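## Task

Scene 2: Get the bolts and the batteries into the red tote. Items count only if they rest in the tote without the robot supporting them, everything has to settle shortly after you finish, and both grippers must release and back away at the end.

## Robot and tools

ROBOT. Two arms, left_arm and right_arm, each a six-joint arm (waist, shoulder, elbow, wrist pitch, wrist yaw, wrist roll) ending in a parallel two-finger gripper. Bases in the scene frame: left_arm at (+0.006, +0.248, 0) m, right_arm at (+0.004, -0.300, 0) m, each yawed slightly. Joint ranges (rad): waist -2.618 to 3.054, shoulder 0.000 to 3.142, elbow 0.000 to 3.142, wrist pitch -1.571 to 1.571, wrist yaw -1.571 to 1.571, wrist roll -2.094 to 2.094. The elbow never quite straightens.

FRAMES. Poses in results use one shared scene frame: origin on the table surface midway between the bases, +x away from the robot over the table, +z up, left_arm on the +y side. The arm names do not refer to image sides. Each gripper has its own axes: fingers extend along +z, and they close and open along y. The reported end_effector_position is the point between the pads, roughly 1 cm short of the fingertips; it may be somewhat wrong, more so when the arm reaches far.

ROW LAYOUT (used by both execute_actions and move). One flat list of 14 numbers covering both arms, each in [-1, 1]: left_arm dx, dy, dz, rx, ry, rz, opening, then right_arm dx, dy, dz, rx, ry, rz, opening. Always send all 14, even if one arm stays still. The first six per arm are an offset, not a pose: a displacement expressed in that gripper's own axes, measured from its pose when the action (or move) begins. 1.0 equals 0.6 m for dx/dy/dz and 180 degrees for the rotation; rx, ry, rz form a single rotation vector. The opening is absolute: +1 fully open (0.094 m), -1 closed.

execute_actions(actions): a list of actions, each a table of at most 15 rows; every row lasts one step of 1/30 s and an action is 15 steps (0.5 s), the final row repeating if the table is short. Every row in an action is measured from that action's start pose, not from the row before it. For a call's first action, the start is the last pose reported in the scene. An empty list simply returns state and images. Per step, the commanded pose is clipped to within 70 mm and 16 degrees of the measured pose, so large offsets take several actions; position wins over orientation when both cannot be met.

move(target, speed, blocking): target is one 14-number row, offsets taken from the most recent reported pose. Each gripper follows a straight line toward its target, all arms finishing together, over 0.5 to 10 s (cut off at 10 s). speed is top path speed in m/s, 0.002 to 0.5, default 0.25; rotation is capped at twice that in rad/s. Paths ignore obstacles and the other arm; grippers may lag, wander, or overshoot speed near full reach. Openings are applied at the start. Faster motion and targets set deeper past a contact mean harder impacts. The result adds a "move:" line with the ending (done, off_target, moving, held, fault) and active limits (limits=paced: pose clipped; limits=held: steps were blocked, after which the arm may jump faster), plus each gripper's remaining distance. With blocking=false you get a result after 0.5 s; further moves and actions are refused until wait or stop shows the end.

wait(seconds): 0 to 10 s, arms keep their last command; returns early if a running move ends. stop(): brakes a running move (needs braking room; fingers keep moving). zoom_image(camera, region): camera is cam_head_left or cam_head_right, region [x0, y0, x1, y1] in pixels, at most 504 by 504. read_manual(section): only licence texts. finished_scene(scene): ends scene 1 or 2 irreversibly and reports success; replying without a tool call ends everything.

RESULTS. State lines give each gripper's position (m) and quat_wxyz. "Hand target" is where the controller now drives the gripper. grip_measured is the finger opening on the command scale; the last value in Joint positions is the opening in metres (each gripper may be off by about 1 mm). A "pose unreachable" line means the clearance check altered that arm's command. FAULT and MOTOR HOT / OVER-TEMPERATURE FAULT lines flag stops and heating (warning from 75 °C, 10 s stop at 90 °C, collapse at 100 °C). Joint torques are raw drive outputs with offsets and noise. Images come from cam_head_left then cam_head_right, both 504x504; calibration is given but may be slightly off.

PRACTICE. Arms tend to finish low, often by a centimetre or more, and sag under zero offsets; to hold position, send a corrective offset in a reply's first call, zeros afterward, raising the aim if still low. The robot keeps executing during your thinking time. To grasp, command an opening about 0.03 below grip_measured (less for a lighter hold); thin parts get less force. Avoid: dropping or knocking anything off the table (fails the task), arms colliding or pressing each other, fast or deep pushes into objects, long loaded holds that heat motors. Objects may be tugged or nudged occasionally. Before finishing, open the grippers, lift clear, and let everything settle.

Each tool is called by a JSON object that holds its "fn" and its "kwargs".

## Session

{"fn": "execute_actions", "kwargs": {"actions": []}}

Scene clock: 0.00 s.
left_arm: end_effector_position=(+0.2666, -0.2726, +0.2169) grip_measured=+1.000 end_effector_quat_wxyz=(+0.528, +0.351, +0.569, -0.524) | right_arm: end_effector_position=(+0.5337, -0.3425, +0.1569) grip_measured=+1.000 end_effector_quat_wxyz=(+0.576, +0.195, +0.647, +0.459)
Joint positions: left_arm=[-1.095  2.071  1.142  1.041  0.32  -0.263  0.094] | right_arm=[-0.207  2.15   0.956  1.303 -0.67   1.034  0.094]
Joint velocities: left_arm=[ 0.007 -0.007  0.007  0.037 -0.022 -0.007  0.   ] | right_arm=[-0.012 -0.012 -0.022 -0.081  0.007  0.037  0.   ]
Joint torques (N m, as the arm reports them, + toward a larger angle): no reading
Motor temperatures (°C, as the motors report them): left_arm=[27 27 29 26 27 26] | right_arm=[25 29 26 25 26 27]
Hand target (left_arm): +0.267, -0.273, +0.217; +0.526, +0.352, +0.571, -0.522
Hand target (right_arm): +0.534, -0.343, +0.163; +0.582, +0.189, +0.645, +0.458

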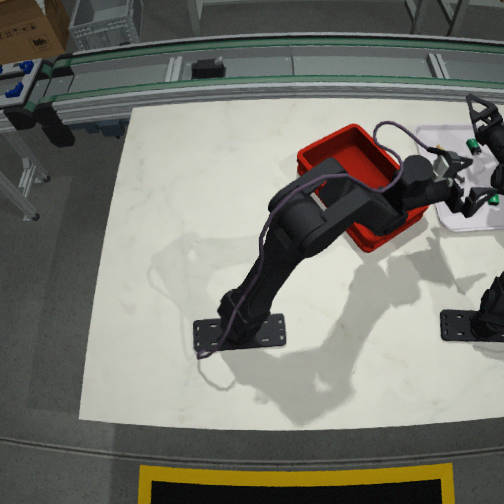

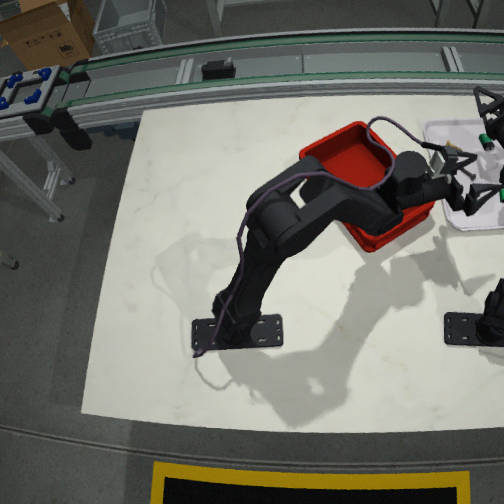

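{"fn": "move", "kwargs": {"target": [-0.335,0.45,-0.835,-0.404,-0.094,0.044,1,-0.125,0.05,-0.525,0.424,0.313,-0.015,0], "speed": 0.4}}

{"fn": "zoom_image", "kwargs": {"camera": "cam_head_left", "region": [384,120,504,240]}}

{"fn": "zoom_image", "kwargs": {"camera": "cam_head_right", "region": [384,120,504,240]}}

Scene clock: 10.83 s.
left_arm: end_effector_position=(+0.4491, +0.2961, +0.3042) grip_measured=+1.000 end_effector_quat_wxyz=(+0.743, -0.057, +0.661, -0.087) | right_arm: end_effector_position=(+0.2540, -0.5026, +0.1920) grip_measured=+0.003 end_effector_quat_wxyz=(+0.009, +0.244, +0.970, -0.006)
Joint positions: left_arm=[ 0.112  1.387  0.723  0.787  0.224 -0.229  0.094] | right_arm=[-0.598  1.772  1.784 -1.563  0.003 -0.189  0.047]
Joint velocities: left_arm=[ 0.002  0.012 -0.017 -0.007 -0.051 -0.051  0.   ] | right_arm=[-0.012 -0.007  0.002  0.022 -0.022  0.022 -0.   ]
Joint torques (N m, as the arm reports them, + toward a larger angle): left_arm=[ 0.46 -4.42  8.52  1.89 -0.05  0.03] | right_arm=[-0.59 -8.49  6.77  0.27  0.06 -0.05]
Motor temperatures (°C, as the motors report them): left_arm=[27 29 30 29 27 26] | right_arm=[25 31 27 26 26 27]
Hand target (left_arm): +0.453, +0.299, +0.304; +0.738, -0.058, +0.667, -0.084
Hand target (right_arm): +0.252, -0.506, +0.196; +0.008, +0.244, +0.970, -0.010
Off the commanded pose (left_arm): 0.007 m, 2 deg.
Off the commanded pose (right_arm): 0.005 m, 2 deg.
joint sent to its limit (right arm) — the command would take joint 4 (wrist pitch) past its lower limit, so that joint was sent only as far as its limit.
move: done; limits=paced

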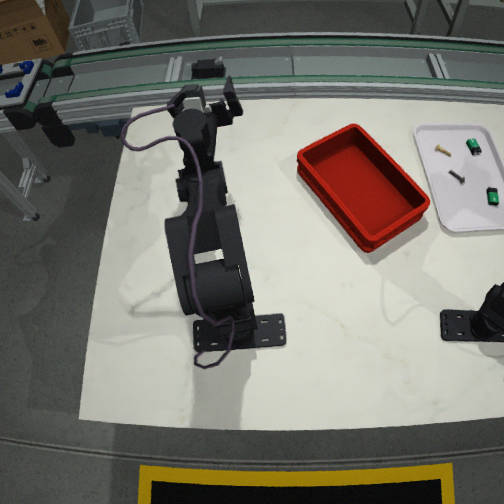

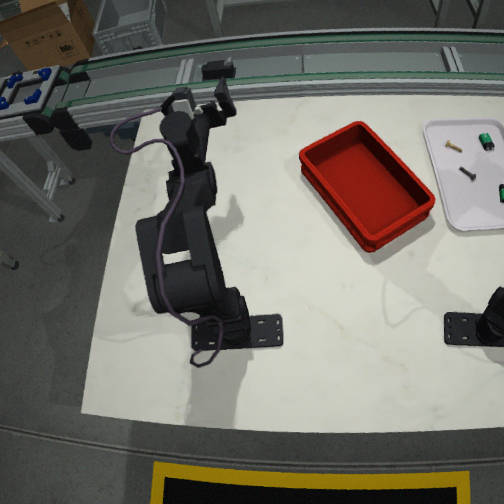

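Region (384, 120, 504, 240) of cam_head_left's 504x504 image, scaled by 4.200, with more detail than that image has.

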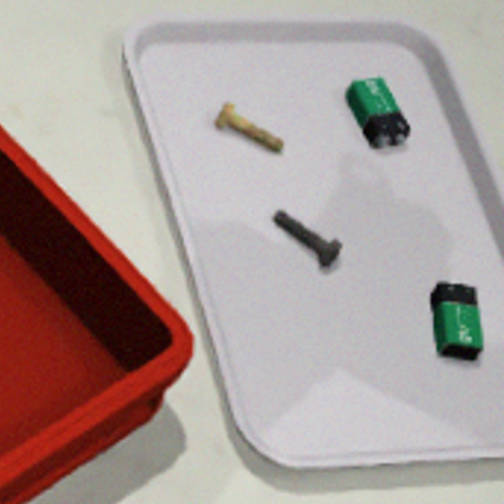

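Region (384, 120, 504, 240) of cam_head_right's 504x504 image, scaled by 4.200, with more detail than that image has.

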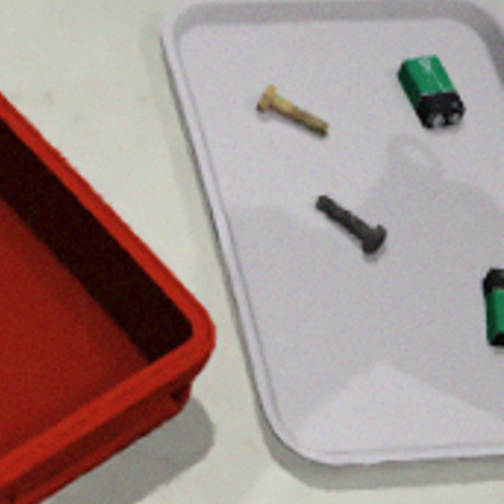

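{"fn": "move", "kwargs": {"target": [0,0,0,0,0,0,1,-0.062,0.222,0.233,0,0,-0.1,0.3], "speed": 0.3}}

{"fn": "zoom_image", "kwargs": {"camera": "cam_head_left", "region": [384,120,504,240]}}

Scene clock: 25.07 s.
left_arm: end_effector_position=(+0.4491, +0.2961, +0.3041) grip_measured=+1.000 end_effector_quat_wxyz=(+0.743, -0.057, +0.661, -0.087) | right_arm: end_effector_position=(+0.3541, -0.4048, +0.0547) grip_measured=+0.297 end_effector_quat_wxyz=(+0.004, +0.085, +0.996, -0.006)
Joint positions: left_arm=[ 0.112  1.387  0.723  0.787  0.224 -0.229  0.094] | right_arm=[-0.205  1.952  1.469 -1.078  0.01  -0.119  0.061]
Joint velocities: left_arm=[-0.012 -0.007  0.002  0.037  0.11  -0.007  0.   ] | right_arm=[ 0.007  0.002 -0.007 -0.037 -0.007  0.022  0.   ]
Joint torques (N m, as the arm reports them, + toward a larger angle): left_arm=[ 0.07 -5.22  6.78  2.15 -0.06 -0.03] | right_arm=[ -0.02 -11.26   4.5    0.56   0.03   0.09]
Motor temperatures (°C, as the motors report them): left_arm=[27 28 31 30 27 26] | right_arm=[25 31 28 26 26 27]
Hand target (left_arm): +0.449, +0.296, +0.304; +0.743, -0.057, +0.661, -0.087
Hand target (right_arm): +0.356, -0.407, +0.055; +0.010, +0.090, +0.996, -0.009
Off the commanded pose (left_arm): 0.000 m, 0 deg.
Off the commanded pose (right_arm): 0.004 m, 1 deg.
move: done

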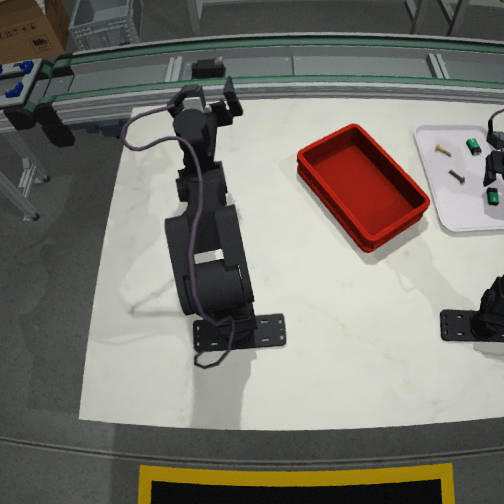

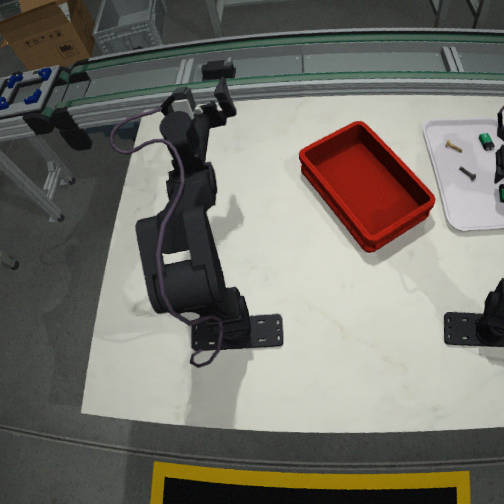

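Region (384, 120, 504, 240) of cam_head_left's 504x504 image, scaled by 4.200, with more detail than that image has.

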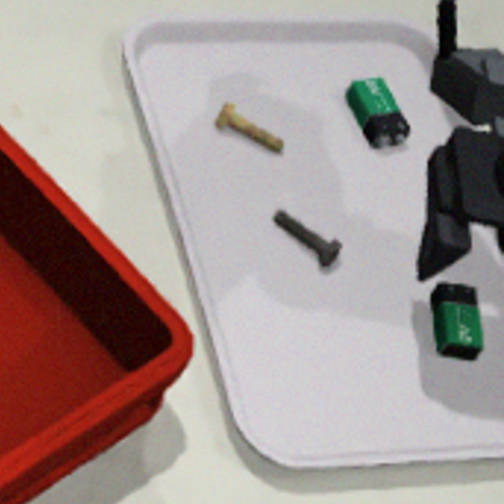

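{"fn": "move", "kwargs": {"target": [0,0,0,0,0,0,1,0.02,0,0.064,0,0,0,0.3], "speed": 0.08}}

{"fn": "zoom_image", "kwargs": {"camera": "cam_head_left", "region": [384,120,504,240]}}

{"fn": "move", "kwargs": {"target": [0,0,0,0,0,0,1,0,0,0,0,0,0,-0.51]}}

{"fn": "zoom_image", "kwargs": {"camera": "cam_head_left", "region": [284,110,504,270]}}

Scene clock: 31.57 s.
left_arm: end_effector_position=(+0.4491, +0.2961, +0.3041) grip_measured=+1.000 end_effector_quat_wxyz=(+0.743, -0.057, +0.661, -0.087) | right_arm: end_effector_position=(+0.3442, -0.4018, +0.0208) grip_measured=+0.297 end_effector_quat_wxyz=(+0.005, +0.085, +0.996, -0.006)
Joint positions: left_arm=[ 0.112  1.387  0.723  0.787  0.224 -0.229  0.094] | right_arm=[-0.205  1.952  1.328 -0.934  0.01  -0.119  0.061]
Joint velocities: left_arm=[ 0.012 -0.002 -0.017  0.037  0.051 -0.066  0.   ] | right_arm=[-0.012 -0.012  0.007  0.051 -0.051  0.037  0.   ]
Joint torques (N m, as the arm reports them, + toward a larger angle): left_arm=[ 0.07 -5.22  6.79  2.15 -0.06 -0.03] | right_arm=[ -0.22 -10.01   3.92   0.57  -0.01  -0.02]
Motor temperatures (°C, as the motors report them): left_arm=[27 28 31 31 27 26] | right_arm=[25 31 27 25 26 27]
Hand target (left_arm): +0.449, +0.296, +0.304; +0.743, -0.057, +0.661, -0.087
Hand target (right_arm): +0.343, -0.403, +0.016; +0.004, +0.085, +0.996, -0.006
Off the commanded pose (left_arm): 0.000 m, 0 deg.
Off the commanded pose (right_arm): 0.005 m, 0 deg.
move: done

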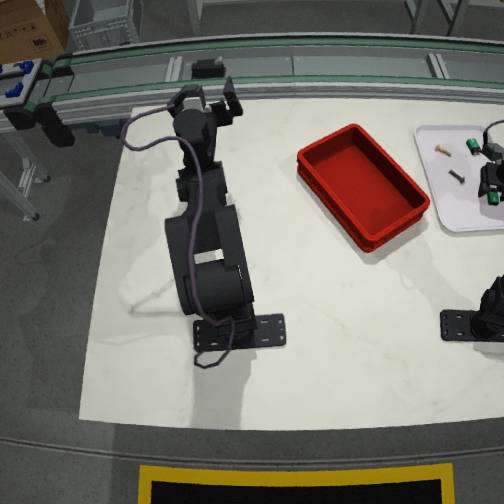

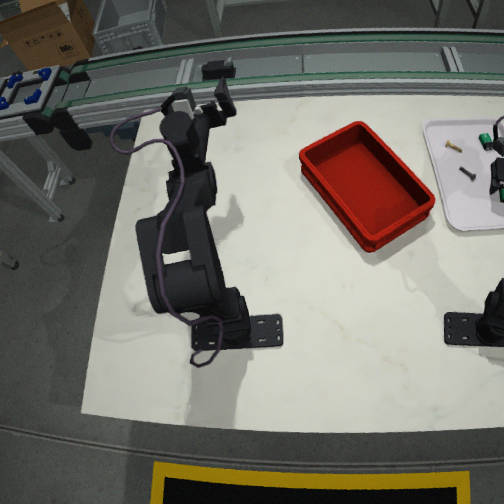

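Region (384, 120, 504, 240) of cam_head_left's 504x504 image, scaled by 4.200, with more detail than that image has.

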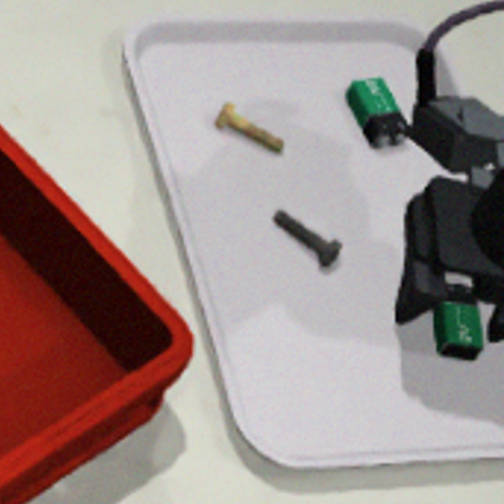

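Scene clock: 32.07 s.
left_arm: end_effector_position=(+0.4491, +0.2961, +0.3041) grip_measured=+1.000 end_effector_quat_wxyz=(+0.743, -0.057, +0.661, -0.087) | right_arm: end_effector_position=(+0.3441, -0.4020, +0.0208) grip_measured=-0.476 end_effector_quat_wxyz=(+0.005, +0.085, +0.996, -0.006)
Joint positions: left_arm=[ 0.112  1.387  0.723  0.787  0.224 -0.229  0.094] | right_arm=[-0.205  1.952  1.328 -0.934  0.01  -0.119  0.025]
Joint velocities: left_arm=[ 0.007 -0.007  0.007 -0.066  0.022  0.051  0.   ] | right_arm=[-0.017  0.002  0.002 -0.022 -0.095 -0.051  0.001]
Joint torques (N m, as the arm reports them, + toward a larger angle): left_arm=[ 0.07 -5.22  6.79  2.15 -0.06 -0.03] | right_arm=[  0.   -10.54   4.94   0.43  -0.01   0.  ]
Motor temperatures (°C, as the motors report them): left_arm=[27 28 31 31 27 26] | right_arm=[25 31 27 25 26 27]
Hand target (left_arm): +0.449, +0.296, +0.304; +0.743, -0.057, +0.661, -0.087
Hand target (right_arm): +0.344, -0.402, +0.021; +0.005, +0.085, +0.996, -0.006
Off the commanded pose (left_arm): 0.000 m, 0 deg.
Off the commanded pose (right_arm): 0.000 m, 0 deg.
move: done

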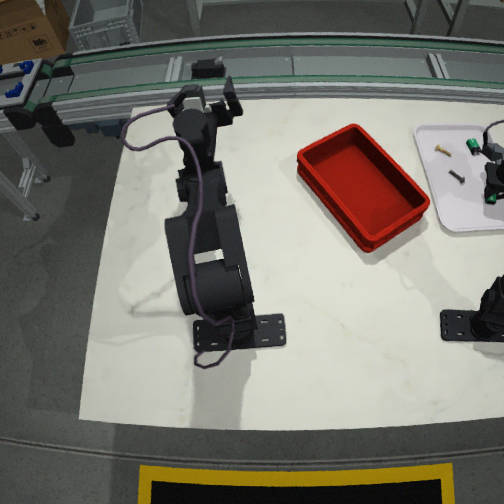

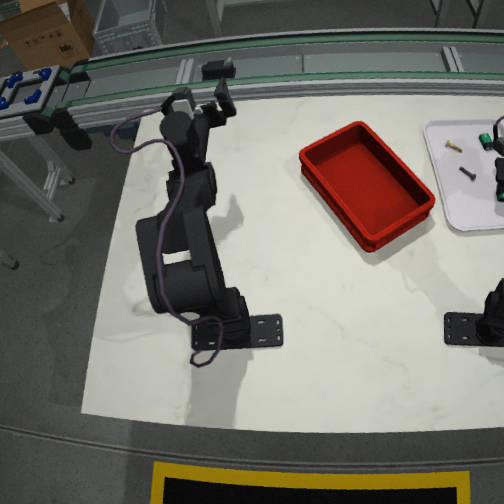

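Region (284, 110, 504, 270) of cam_head_left's 504x504 image, scaled by 2.291, with more detail than that image has; it fills the top 367 rows of this view, and the rest is white.

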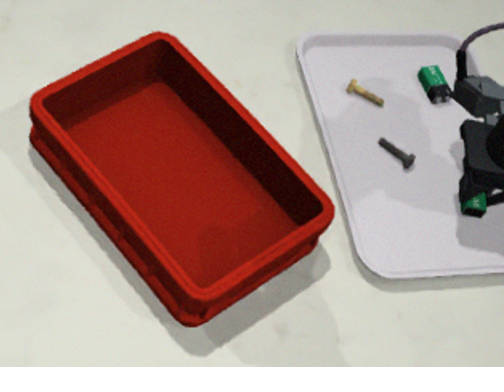

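{"fn": "move", "kwargs": {"target": [0,0,0,0,0,0,1,0,0,-0.185,0,0,0,-0.52]}}

{"fn": "move", "kwargs": {"target": [0,0,0,0,0,0,1,0.13,0.623,0,0,0,-0.305,-0.52], "speed": 0.35}}

{"fn": "move", "kwargs": {"target": [0,0,0,0,0,0,1,0,0,0.13,0,0,0,-0.52], "speed": 0.15}}

{"fn": "zoom_image", "kwargs": {"camera": "cam_head_left", "region": [284,110,504,270]}}

Scene clock: 38.90 s.
left_arm: end_effector_position=(+0.4491, +0.2961, +0.3041) grip_measured=+1.000 end_effector_quat_wxyz=(+0.743, -0.057, +0.661, -0.087) | right_arm: end_effector_position=(+0.3396, -0.4006, +0.1237) grip_measured=-0.476 end_effector_quat_wxyz=(-0.003, +0.085, +0.996, -0.005)
Joint positions: left_arm=[ 0.112  1.387  0.723  0.787  0.224 -0.229  0.094] | right_arm=[-0.205  1.875  1.641 -1.34   0.01  -0.119  0.025]
Joint velocities: left_arm=[ 0.002 -0.002 -0.002 -0.037 -0.066  0.007  0.   ] | right_arm=[ 0.007  0.002 -0.007 -0.022 -0.051 -0.037 -0.   ]
Joint torques (N m, as the arm reports them, + toward a larger angle): left_arm=[ 0.07 -5.22  6.79  2.15 -0.06 -0.03] | right_arm=[ -0.19 -10.66   7.31   0.29  -0.01  -0.01]
Motor temperatures (°C, as the motors report them): left_arm=[27 28 31 32 27 26] | right_arm=[25 32 28 25 26 27]
Hand target (left_arm): +0.449, +0.296, +0.304; +0.743, -0.057, +0.661, -0.087
Hand target (right_arm): +0.342, -0.402, +0.132; +0.005, +0.085, +0.996, -0.006
Off the commanded pose (left_arm): 0.000 m, 0 deg.
Off the commanded pose (right_arm): 0.009 m, 1 deg.
move: done

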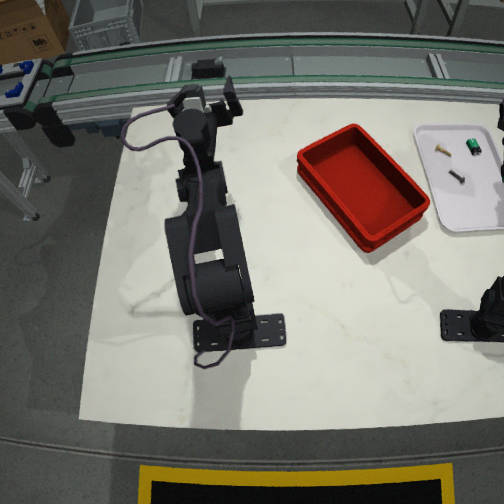

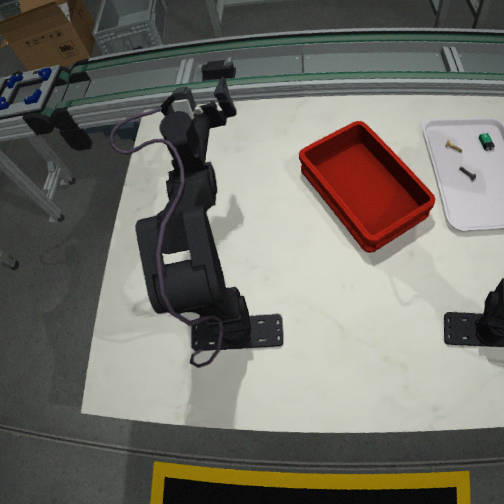

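Scene clock: 41.03 s.
left_arm: end_effector_position=(+0.4491, +0.2961, +0.3041) grip_measured=+1.000 end_effector_quat_wxyz=(+0.743, -0.057, +0.661, -0.087) | right_arm: end_effector_position=(+0.3312, -0.0205, +0.1206) grip_measured=-0.475 end_effector_quat_wxyz=(-0.003, -0.383, +0.924, -0.007)
Joint positions: left_arm=[ 0.112  1.387  0.723  0.787  0.224 -0.229  0.094] | right_arm=[ 0.794  2.242  2.176 -1.514  0.011 -0.077  0.025]
Joint velocities: left_arm=[-0.007  0.002 -0.002  0.037 -0.022  0.081  0.   ] | right_arm=[-0.002 -0.002 -0.002 -0.051  0.007 -0.066  0.   ]
Joint torques (N m, as the arm reports them, + toward a larger angle): left_arm=[ 0.08 -5.22  6.79  2.15 -0.06 -0.03] | right_arm=[ -0.49 -13.13   7.6    0.26   0.01  -0.05]
Motor temperatures (°C, as the motors report them): left_arm=[27 28 31 32 27 26] | right_arm=[25 32 28 25 26 27]
Hand target (left_arm): +0.449, +0.296, +0.304; +0.743, -0.057, +0.661, -0.087
Hand target (right_arm): +0.335, -0.021, +0.127; +0.004, -0.384, +0.923, -0.005
Off the commanded pose (left_arm): 0.000 m, 0 deg.
Off the commanded pose (right_arm): 0.005 m, 0 deg.
move: done

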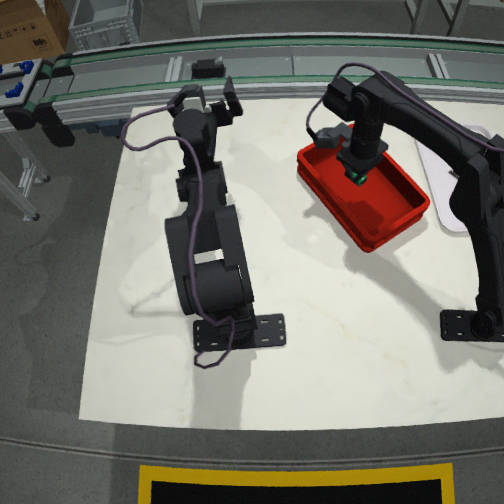

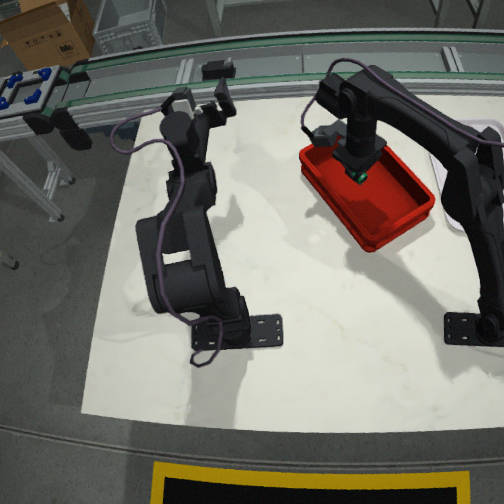

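Scene clock: 42.20 s.
left_arm: end_effector_position=(+0.4491, +0.2961, +0.3041) grip_measured=+1.000 end_effector_quat_wxyz=(+0.743, -0.057, +0.661, -0.087) | right_arm: end_effector_position=(+0.3301, -0.0214, +0.0424) grip_measured=-0.475 end_effector_quat_wxyz=(-0.008, -0.383, +0.924, -0.009)
Joint positions: left_arm=[ 0.112  1.387  0.723  0.787  0.224 -0.229  0.094] | right_arm=[ 0.794  2.242  1.864 -1.214  0.011 -0.077  0.025]
Joint velocities: left_arm=[-0.002  0.002  0.002 -0.051 -0.037 -0.007  0.   ] | right_arm=[ 0.002  0.002 -0.002  0.022  0.037 -0.066  0.   ]
Joint torques (N m, as the arm reports them, + toward a larger angle): left_arm=[ 0.07 -5.22  6.78  2.15 -0.06 -0.03] | right_arm=[  0.11 -14.17   4.25   0.56  -0.02   0.02]
Motor temperatures (°C, as the motors report them): left_arm=[27 28 31 32 27 26] | right_arm=[25 32 28 25 26 27]
Hand target (left_arm): +0.449, +0.296, +0.304; +0.743, -0.057, +0.661, -0.087
Hand target (right_arm): +0.331, -0.020, +0.043; -0.003, -0.383, +0.924, -0.007
Off the commanded pose (left_arm): 0.000 m, 0 deg.
Off the commanded pose (right_arm): 0.001 m, 1 deg.
move: done

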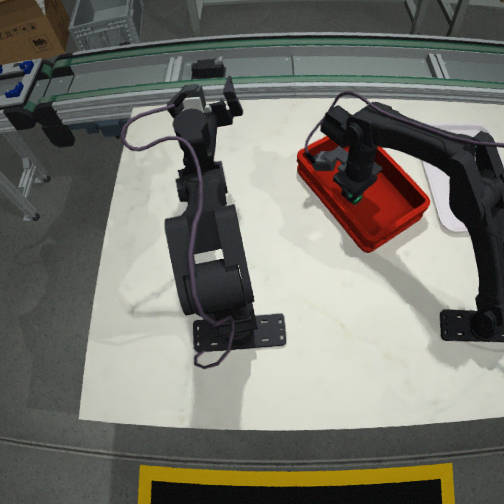

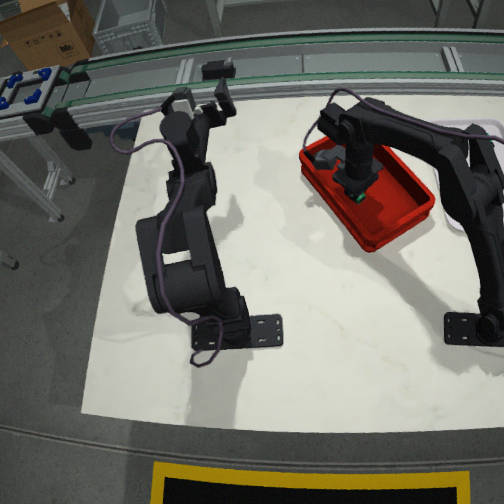

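Region (284, 110, 504, 270) of cam_head_left's 504x504 image, scaled by 2.291, with more detail than that image has; it fills the top 367 rows of this view, and the rest is white.

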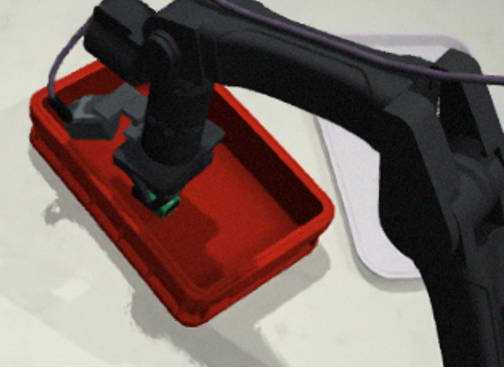

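{"fn": "move", "kwargs": {"target": [0,0,0,0,0,0,1,0,0,0.037,0,0,0,-0.52], "speed": 0.08}}

{"fn": "move", "kwargs": {"target": [0,0,0,0,0,0,1,0,0,0,0,0,0,-0.15]}}

{"fn": "move", "kwargs": {"target": [0,0,0,0,0,0,1,0,0,-0.16,0,0,0,-0.15]}}

{"fn": "move", "kwargs": {"target": [0,0,0,0,0,0,1,0.247,-0.45,0,0,-0.008,0,-0.15], "speed": 0.35}}

{"fn": "move", "kwargs": {"target": [0,0,0,0,0,0,1,0,0,0.12,0,0,0,-0.15], "speed": 0.15}}

{"fn": "zoom_image", "kwargs": {"camera": "cam_head_left", "region": [384,120,504,240]}}

Scene clock: 49.33 s.
left_arm: end_effector_position=(+0.4491, +0.2961, +0.3041) grip_measured=+1.000 end_effector_quat_wxyz=(+0.743, -0.057, +0.661, -0.087) | right_arm: end_effector_position=(+0.3291, -0.0223, +0.0290) grip_measured=-0.475 end_effector_quat_wxyz=(-0.009, -0.383, +0.924, -0.009)
Joint positions: left_arm=[ 0.112  1.387  0.723  0.787  0.224 -0.229  0.094] | right_arm=[ 0.794  2.247  1.819 -1.165  0.011 -0.077  0.025]
Joint velocities: left_arm=[ 0.002 -0.012 -0.007 -0.051  0.022  0.022  0.   ] | right_arm=[-0.002 -0.002 -0.007  0.007 -0.022  0.007 -0.   ]
Joint torques (N m, as the arm reports them, + toward a larger angle): left_arm=[ 0.06 -5.22  6.79  2.15 -0.06 -0.03] | right_arm=[  0.09 -12.43   3.73   0.7   -0.01   0.  ]
Motor temperatures (°C, as the motors report them): left_arm=[27 28 32 33 27 26] | right_arm=[25 33 27 25 26 27]
Hand target (left_arm): +0.449, +0.296, +0.304; +0.743, -0.057, +0.661, -0.087
Hand target (right_arm): +0.330, -0.022, +0.020; -0.008, -0.383, +0.924, -0.009
Off the commanded pose (left_arm): 0.000 m, 0 deg.
Off the commanded pose (right_arm): 0.009 m, 0 deg.
move: done

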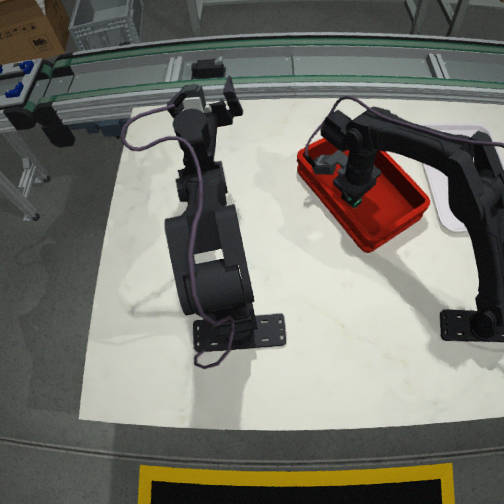

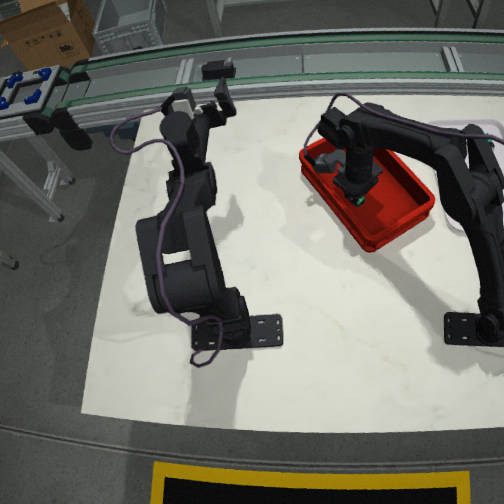

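Scene clock: 49.83 s.
left_arm: end_effector_position=(+0.4491, +0.2961, +0.3041) grip_measured=+1.000 end_effector_quat_wxyz=(+0.743, -0.057, +0.661, -0.087) | right_arm: end_effector_position=(+0.3290, -0.0224, +0.0285) grip_measured=-0.153 end_effector_quat_wxyz=(-0.010, -0.383, +0.924, -0.009)
Joint positions: left_arm=[ 0.112  1.387  0.723  0.787  0.224 -0.229  0.094] | right_arm=[ 0.794  2.248  1.819 -1.165  0.011 -0.077  0.04 ]
Joint velocities: left_arm=[ 0.007 -0.017 -0.007 -0.037  0.066 -0.066  0.   ] | right_arm=[-0.002 -0.017 -0.012 -0.007 -0.022 -0.037  0.   ]
Joint torques (N m, as the arm reports them, + toward a larger angle): left_arm=[ 0.07 -5.21  6.79  2.15 -0.06 -0.04] | right_arm=[  0.03 -13.63   5.1    0.36   0.     0.  ]
Motor temperatures (°C, as the motors report them): left_arm=[27 28 32 33 27 26] | right_arm=[25 33 27 25 26 27]
Hand target (left_arm): +0.449, +0.296, +0.304; +0.743, -0.057, +0.661, -0.087
Hand target (right_arm): +0.329, -0.022, +0.029; -0.009, -0.383, +0.924, -0.009
Off the commanded pose (left_arm): 0.000 m, 0 deg.
Off the commanded pose (right_arm): 0.001 m, 0 deg.
move: done

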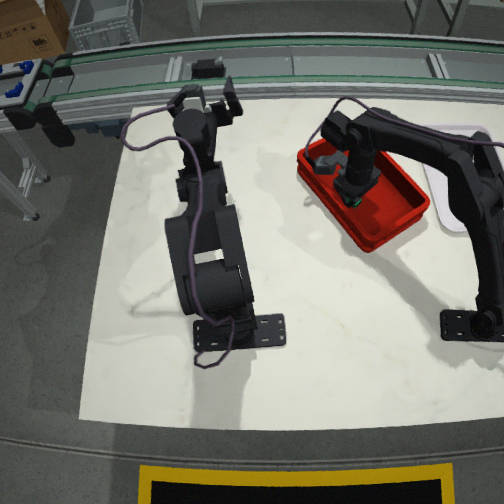

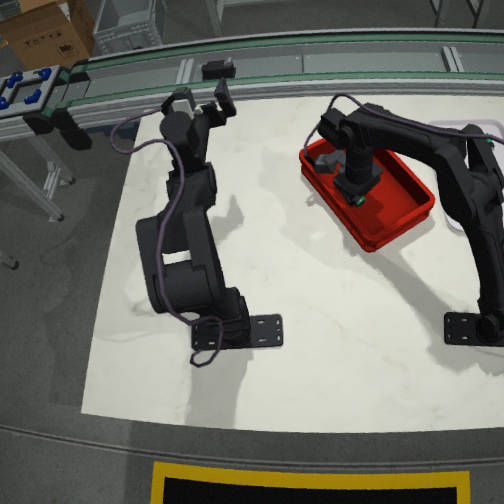

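Scene clock: 51.00 s.
left_arm: end_effector_position=(+0.4491, +0.2961, +0.3041) grip_measured=+1.000 end_effector_quat_wxyz=(+0.743, -0.057, +0.661, -0.087) | right_arm: end_effector_position=(+0.3287, -0.0227, +0.1220) grip_measured=-0.153 end_effector_quat_wxyz=(-0.011, -0.383, +0.924, -0.010)
Joint positions: left_arm=[ 0.112  1.387  0.723  0.787  0.224 -0.229  0.094] | right_arm=[ 0.794  2.248  2.192 -1.541  0.011 -0.077  0.04 ]
Joint velocities: left_arm=[-0.017  0.012 -0.027  0.007 -0.007 -0.037  0.   ] | right_arm=[-0.007 -0.012  0.002 -0.095 -0.037  0.066 -0.   ]
Joint torques (N m, as the arm reports them, + toward a larger angle): left_arm=[ 0.07 -5.22  6.79  2.15 -0.06 -0.03] | right_arm=[ -0.09 -12.38   7.39   0.21  -0.01   0.  ]
Motor temperatures (°C, as the motors report them): left_arm=[27 28 32 33 27 26] | right_arm=[25 33 28 25 26 27]
Hand target (left_arm): +0.449, +0.296, +0.304; +0.743, -0.057, +0.661, -0.087
Hand target (right_arm): +0.331, -0.022, +0.125; -0.009, -0.383, +0.924, -0.009
Off the commanded pose (left_arm): 0.000 m, 0 deg.
Off the commanded pose (right_arm): 0.004 m, 0 deg.
move: done

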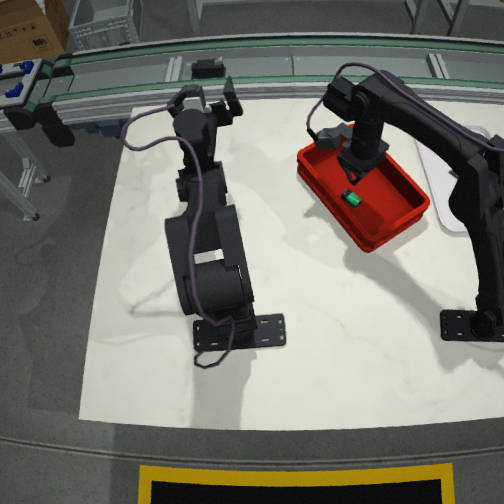

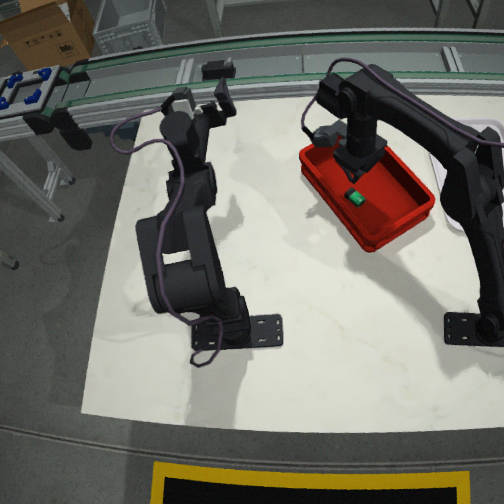

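Scene clock: 52.57 s.
left_arm: end_effector_position=(+0.4491, +0.2961, +0.3041) grip_measured=+1.000 end_effector_quat_wxyz=(+0.743, -0.057, +0.661, -0.087) | right_arm: end_effector_position=(+0.4055, -0.3231, +0.1193) grip_measured=-0.153 end_effector_quat_wxyz=(-0.010, -0.375, +0.927, -0.009)
Joint positions: left_arm=[ 0.112  1.387  0.723  0.787  0.224 -0.229  0.094] | right_arm=[ 0.035  2.1    1.944 -1.425  0.024 -0.819  0.04 ]
Joint velocities: left_arm=[ 0.007  0.017  0.002 -0.022  0.037 -0.037  0.   ] | right_arm=[ 0.007 -0.007  0.002 -0.022  0.022 -0.037 -0.   ]
Joint torques (N m, as the arm reports them, + toward a larger angle): left_arm=[ 0.08 -5.23  6.78  2.15 -0.06 -0.03] | right_arm=[  0.52 -11.56   7.53   0.21  -0.15  -0.03]
Motor temperatures (°C, as the motors report them): left_arm=[27 28 32 33 27 26] | right_arm=[25 33 28 25 26 27]
Hand target (left_arm): +0.449, +0.296, +0.304; +0.743, -0.057, +0.661, -0.087
Hand target (right_arm): +0.408, -0.318, +0.123; -0.005, -0.383, +0.924, -0.004
Off the commanded pose (left_arm): 0.000 m, 0 deg.
Off the commanded pose (right_arm): 0.014 m, 2 deg.
move: off_target (right_arm)

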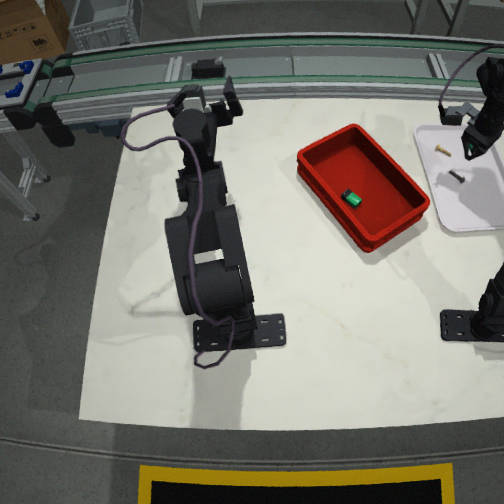

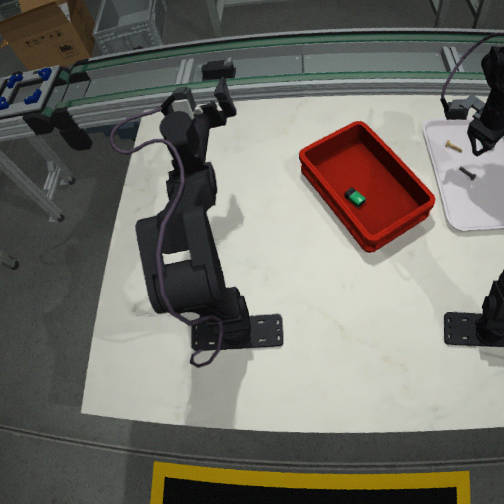

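Scene clock: 53.67 s.
left_arm: end_effector_position=(+0.4491, +0.2961, +0.3041) grip_measured=+1.000 end_effector_quat_wxyz=(+0.743, -0.057, +0.661, -0.087) | right_arm: end_effector_position=(+0.4053, -0.3231, +0.0500) grip_measured=-0.153 end_effector_quat_wxyz=(-0.010, -0.375, +0.927, -0.008)
Joint positions: left_arm=[ 0.112  1.387  0.723  0.787  0.224 -0.229  0.094] | right_arm=[ 0.035  2.116  1.693 -1.159  0.024 -0.819  0.04 ]
Joint velocities: left_arm=[ 0.007  0.022  0.002 -0.037  0.037 -0.037  0.   ] | right_arm=[-0.002 -0.012 -0.007  0.11  -0.022 -0.037  0.001]
Joint torques (N m, as the arm reports them, + toward a larger angle): left_arm=[ 0.08 -5.22  6.79  2.15 -0.06 -0.03] | right_arm=[ -0.1  -12.32   4.32   0.5    0.    -0.01]
Motor temperatures (°C, as the motors report them): left_arm=[27 28 32 33 27 26] | right_arm=[25 33 28 25 26 27]
Hand target (left_arm): +0.449, +0.296, +0.304; +0.743, -0.057, +0.661, -0.087
Hand target (right_arm): +0.405, -0.324, +0.047; -0.010, -0.375, +0.927, -0.009
Off the commanded pose (left_arm): 0.000 m, 0 deg.
Off the commanded pose (right_arm): 0.003 m, 0 deg.
move: done

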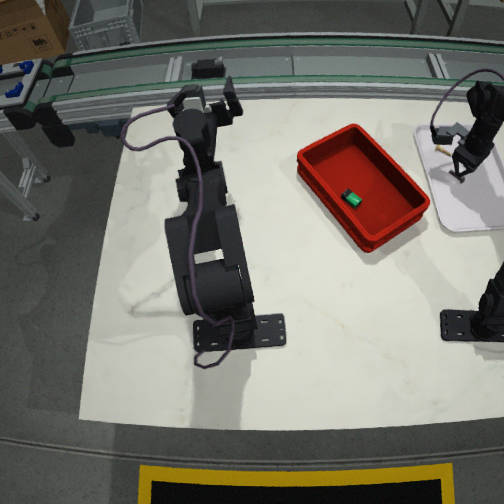

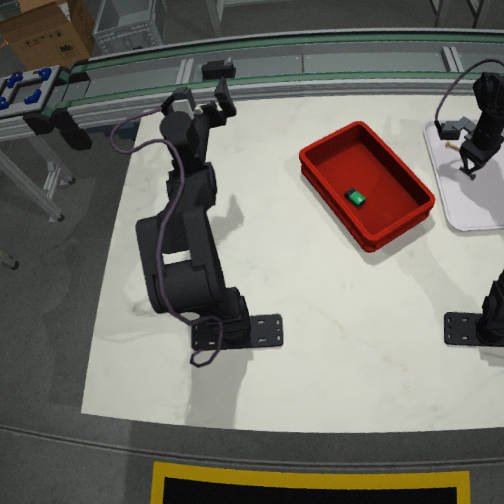

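Region (384, 120, 504, 240) of cam_head_left's 504x504 image, scaled by 4.200, with more detail than that image has.

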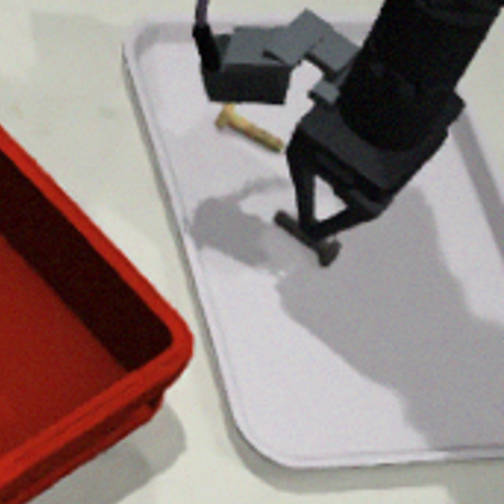

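{"fn": "move", "kwargs": {"target": [0,0,0,0,0,0,1,-0.008,-0.008,0.064,0,0,0,-0.15], "speed": 0.07}}

{"fn": "zoom_image", "kwargs": {"camera": "cam_head_left", "region": [384,120,504,240]}}

{"fn": "move", "kwargs": {"target": [0,0,0,0,0,0,1,0,0,0,0,0,0,-0.93]}}

Scene clock: 57.97 s.
left_arm: end_effector_position=(+0.4491, +0.2961, +0.3041) grip_measured=+1.000 end_effector_quat_wxyz=(+0.743, -0.057, +0.661, -0.087) | right_arm: end_effector_position=(+0.4119, -0.3236, +0.0175) grip_measured=-0.153 end_effector_quat_wxyz=(-0.011, -0.375, +0.927, -0.009)
Joint positions: left_arm=[ 0.112  1.387  0.723  0.787  0.224 -0.229  0.094] | right_arm=[ 0.035  2.172  1.649 -1.06   0.024 -0.819  0.04 ]
Joint velocities: left_arm=[-0.017 -0.022  0.002 -0.051  0.007 -0.066  0.   ] | right_arm=[-0.012  0.002  0.007  0.051 -0.037 -0.066  0.   ]
Joint torques (N m, as the arm reports them, + toward a larger angle): left_arm=[ 0.07 -5.21  6.78  2.15 -0.06 -0.03] | right_arm=[ -0.04 -12.13   4.04   0.58   0.    -0.01]
Motor temperatures (°C, as the motors report them): left_arm=[27 28 32 33 27 26] | right_arm=[25 33 27 25 26 27]
Hand target (left_arm): +0.449, +0.296, +0.304; +0.743, -0.057, +0.661, -0.087
Hand target (right_arm): +0.412, -0.324, +0.012; -0.011, -0.375, +0.927, -0.008
Off the commanded pose (left_arm): 0.000 m, 0 deg.
Off the commanded pose (right_arm): 0.006 m, 0 deg.
move: done

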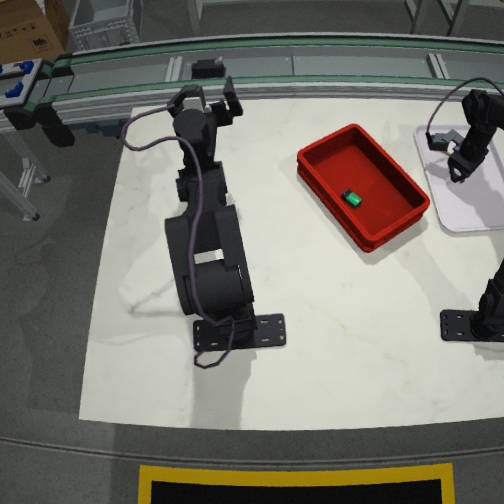

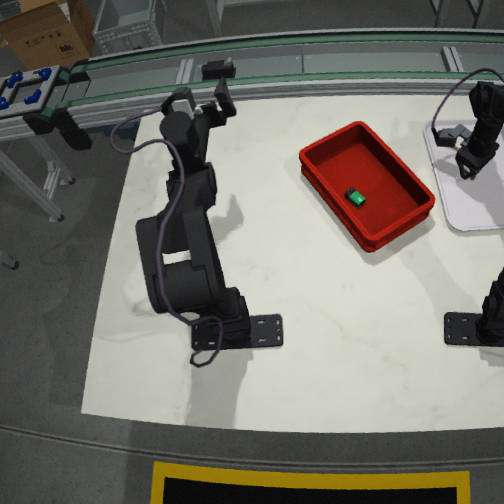

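Region (384, 120, 504, 240) of cam_head_left's 504x504 image, scaled by 4.200, with more detail than that image has.

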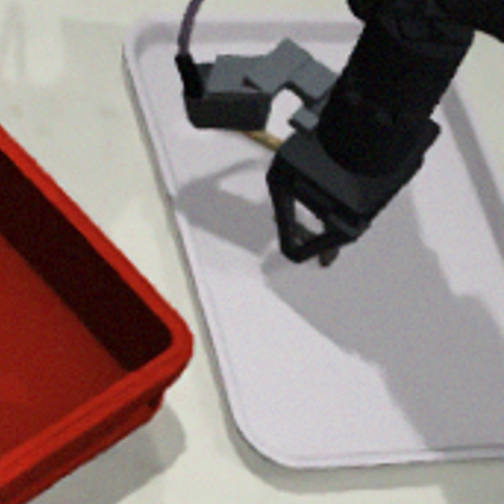

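Scene clock: 58.47 s.
left_arm: end_effector_position=(+0.4491, +0.2961, +0.3041) grip_measured=+1.000 end_effector_quat_wxyz=(+0.743, -0.057, +0.661, -0.087) | right_arm: end_effector_position=(+0.4120, -0.3241, +0.0175) grip_measured=-0.871 end_effector_quat_wxyz=(-0.011, -0.375, +0.927, -0.010)
Joint positions: left_arm=[ 0.112  1.387  0.723  0.787  0.224 -0.229  0.094] | right_arm=[ 0.035  2.172  1.649 -1.059  0.027 -0.819  0.006]
Joint velocities: left_arm=[ 0.017 -0.002  0.007  0.081 -0.037 -0.051  0.   ] | right_arm=[-0.022 -0.012 -0.002 -0.007 -0.007 -0.168 -0.   ]
Joint torques (N m, as the arm reports them, + toward a larger angle): left_arm=[ 0.07 -5.23  6.79  2.15 -0.06 -0.04] | right_arm=[  0.01 -12.75   5.04   0.36  -0.05  -0.01]
Motor temperatures (°C, as the motors report them): left_arm=[27 28 32 33 27 26] | right_arm=[25 33 27 25 26 27]
Hand target (left_arm): +0.449, +0.296, +0.304; +0.743, -0.057, +0.661, -0.087
Hand target (right_arm): +0.412, -0.324, +0.018; -0.011, -0.375, +0.927, -0.009
Off the commanded pose (left_arm): 0.000 m, 0 deg.
Off the commanded pose (right_arm): 0.001 m, 0 deg.
move: done

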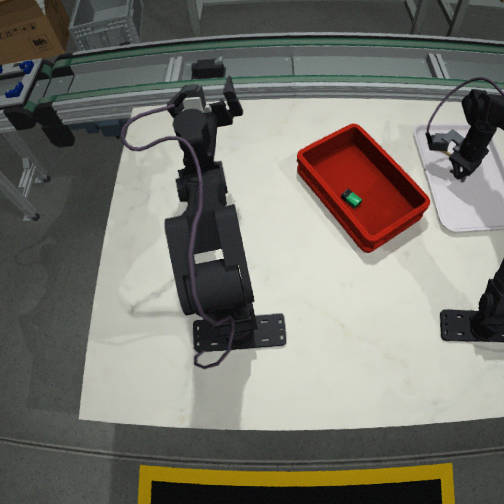

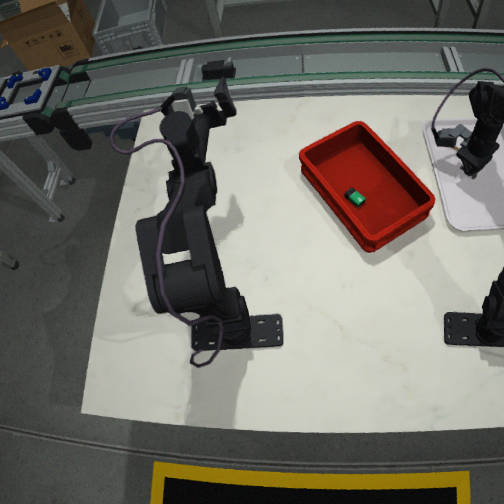

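{"fn": "move", "kwargs": {"target": [0,0,0,0,0,0,1, 0,0,-0.18,0,0,0,-0.93], "speed": 0.25}}

{"fn": "move", "kwargs": {"target": [0,0,0,0,0,0,1, -0.256,0.331,-0.01,0,0,0,-0.93], "speed": 0.35}}

Scene clock: 69.33 s.
left_arm: end_effector_position=(+0.4491, +0.2961, +0.3041) grip_measured=+1.000 end_effector_quat_wxyz=(+0.743, -0.057, +0.661, -0.087) | right_arm: end_effector_position=(+0.4111, -0.3240, +0.1198) grip_measured=-0.871 end_effector_quat_wxyz=(-0.014, -0.375, +0.927, -0.009)
Joint positions: left_arm=[ 0.112  1.387  0.723  0.787  0.224 -0.229  0.094] | right_arm=[ 0.035  2.136  2.001 -1.453  0.027 -0.819  0.006]
Joint velocities: left_arm=[-0.012 -0.002  0.012 -0.022  0.007 -0.007  0.   ] | right_arm=[ 0.007 -0.002  0.002 -0.051 -0.022  0.037 -0.001]
Joint torques (N m, as the arm reports them, + toward a larger angle): left_arm=[ 0.07 -5.21  6.79  2.15 -0.06 -0.03] | right_arm=[  0.26 -12.26   7.35   0.2    0.     0.02]
Motor temperatures (°C, as the motors report them): left_arm=[27 28 32 34 27 26] | right_arm=[25 34 28 25 26 27]
Hand target (left_arm): +0.449, +0.296, +0.304; +0.743, -0.057, +0.661, -0.087
Hand target (right_arm): +0.413, -0.323, +0.125; -0.010, -0.375, +0.927, -0.010
Off the commanded pose (left_arm): 0.000 m, 0 deg.
Off the commanded pose (right_arm): 0.007 m, 0 deg.
move: done

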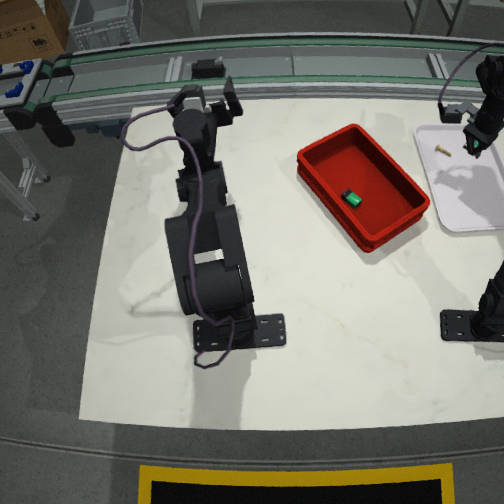

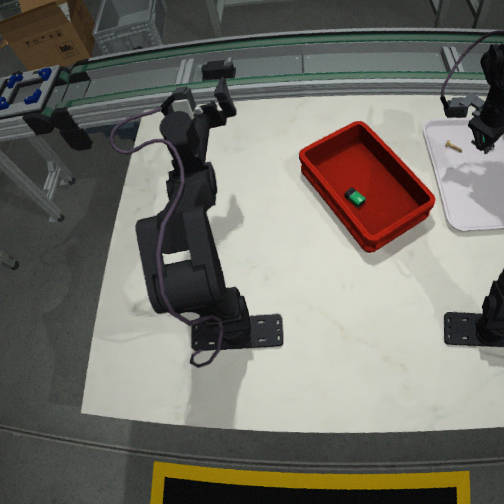

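Scene clock: 70.77 s.
left_arm: end_effector_position=(+0.4491, +0.2961, +0.3041) grip_measured=+1.000 end_effector_quat_wxyz=(+0.743, -0.057, +0.661, -0.087) | right_arm: end_effector_position=(+0.3857, -0.0738, +0.1163) grip_measured=-0.871 end_effector_quat_wxyz=(-0.006, -0.382, +0.924, -0.010)
Joint positions: left_arm=[ 0.112  1.387  0.723  0.787  0.224 -0.229  0.094] | right_arm=[ 0.624  2.327  2.302 -1.562  0.017 -0.245  0.006]
Joint velocities: left_arm=[ 0.002  0.007  0.002 -0.007  0.022  0.007  0.   ] | right_arm=[ 0.007 -0.007 -0.007 -0.022  0.022  0.007  0.   ]
Joint torques (N m, as the arm reports them, + toward a larger angle): left_arm=[ 0.08 -5.22  6.78  2.15 -0.06 -0.04] | right_arm=[ -0.53 -14.12   7.48   0.25  -0.01   0.11]
Motor temperatures (°C, as the motors report them): left_arm=[27 28 32 34 27 26] | right_arm=[25 34 28 25 26 27]
Hand target (left_arm): +0.449, +0.296, +0.304; +0.743, -0.057, +0.661, -0.087
Hand target (right_arm): +0.389, -0.075, +0.124; +0.001, -0.375, +0.927, -0.008
Off the commanded pose (left_arm): 0.000 m, 0 deg.
Off the commanded pose (right_arm): 0.004 m, 1 deg.
joint sent to its limit (right arm) — the command would take joint 4 (wrist pitch) past its lower limit, so that joint was sent only as far as its limit.
move: done

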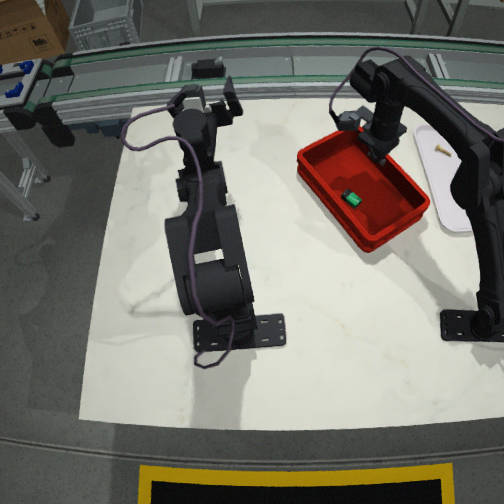

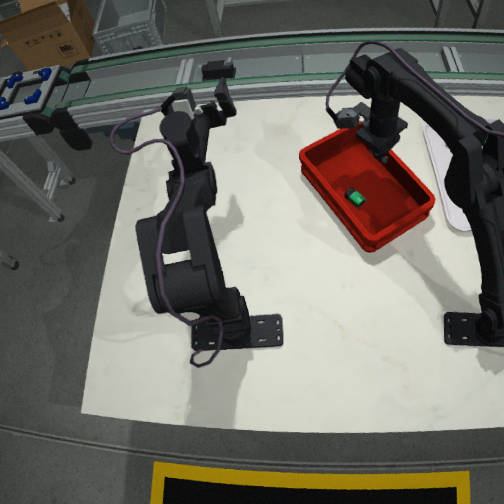

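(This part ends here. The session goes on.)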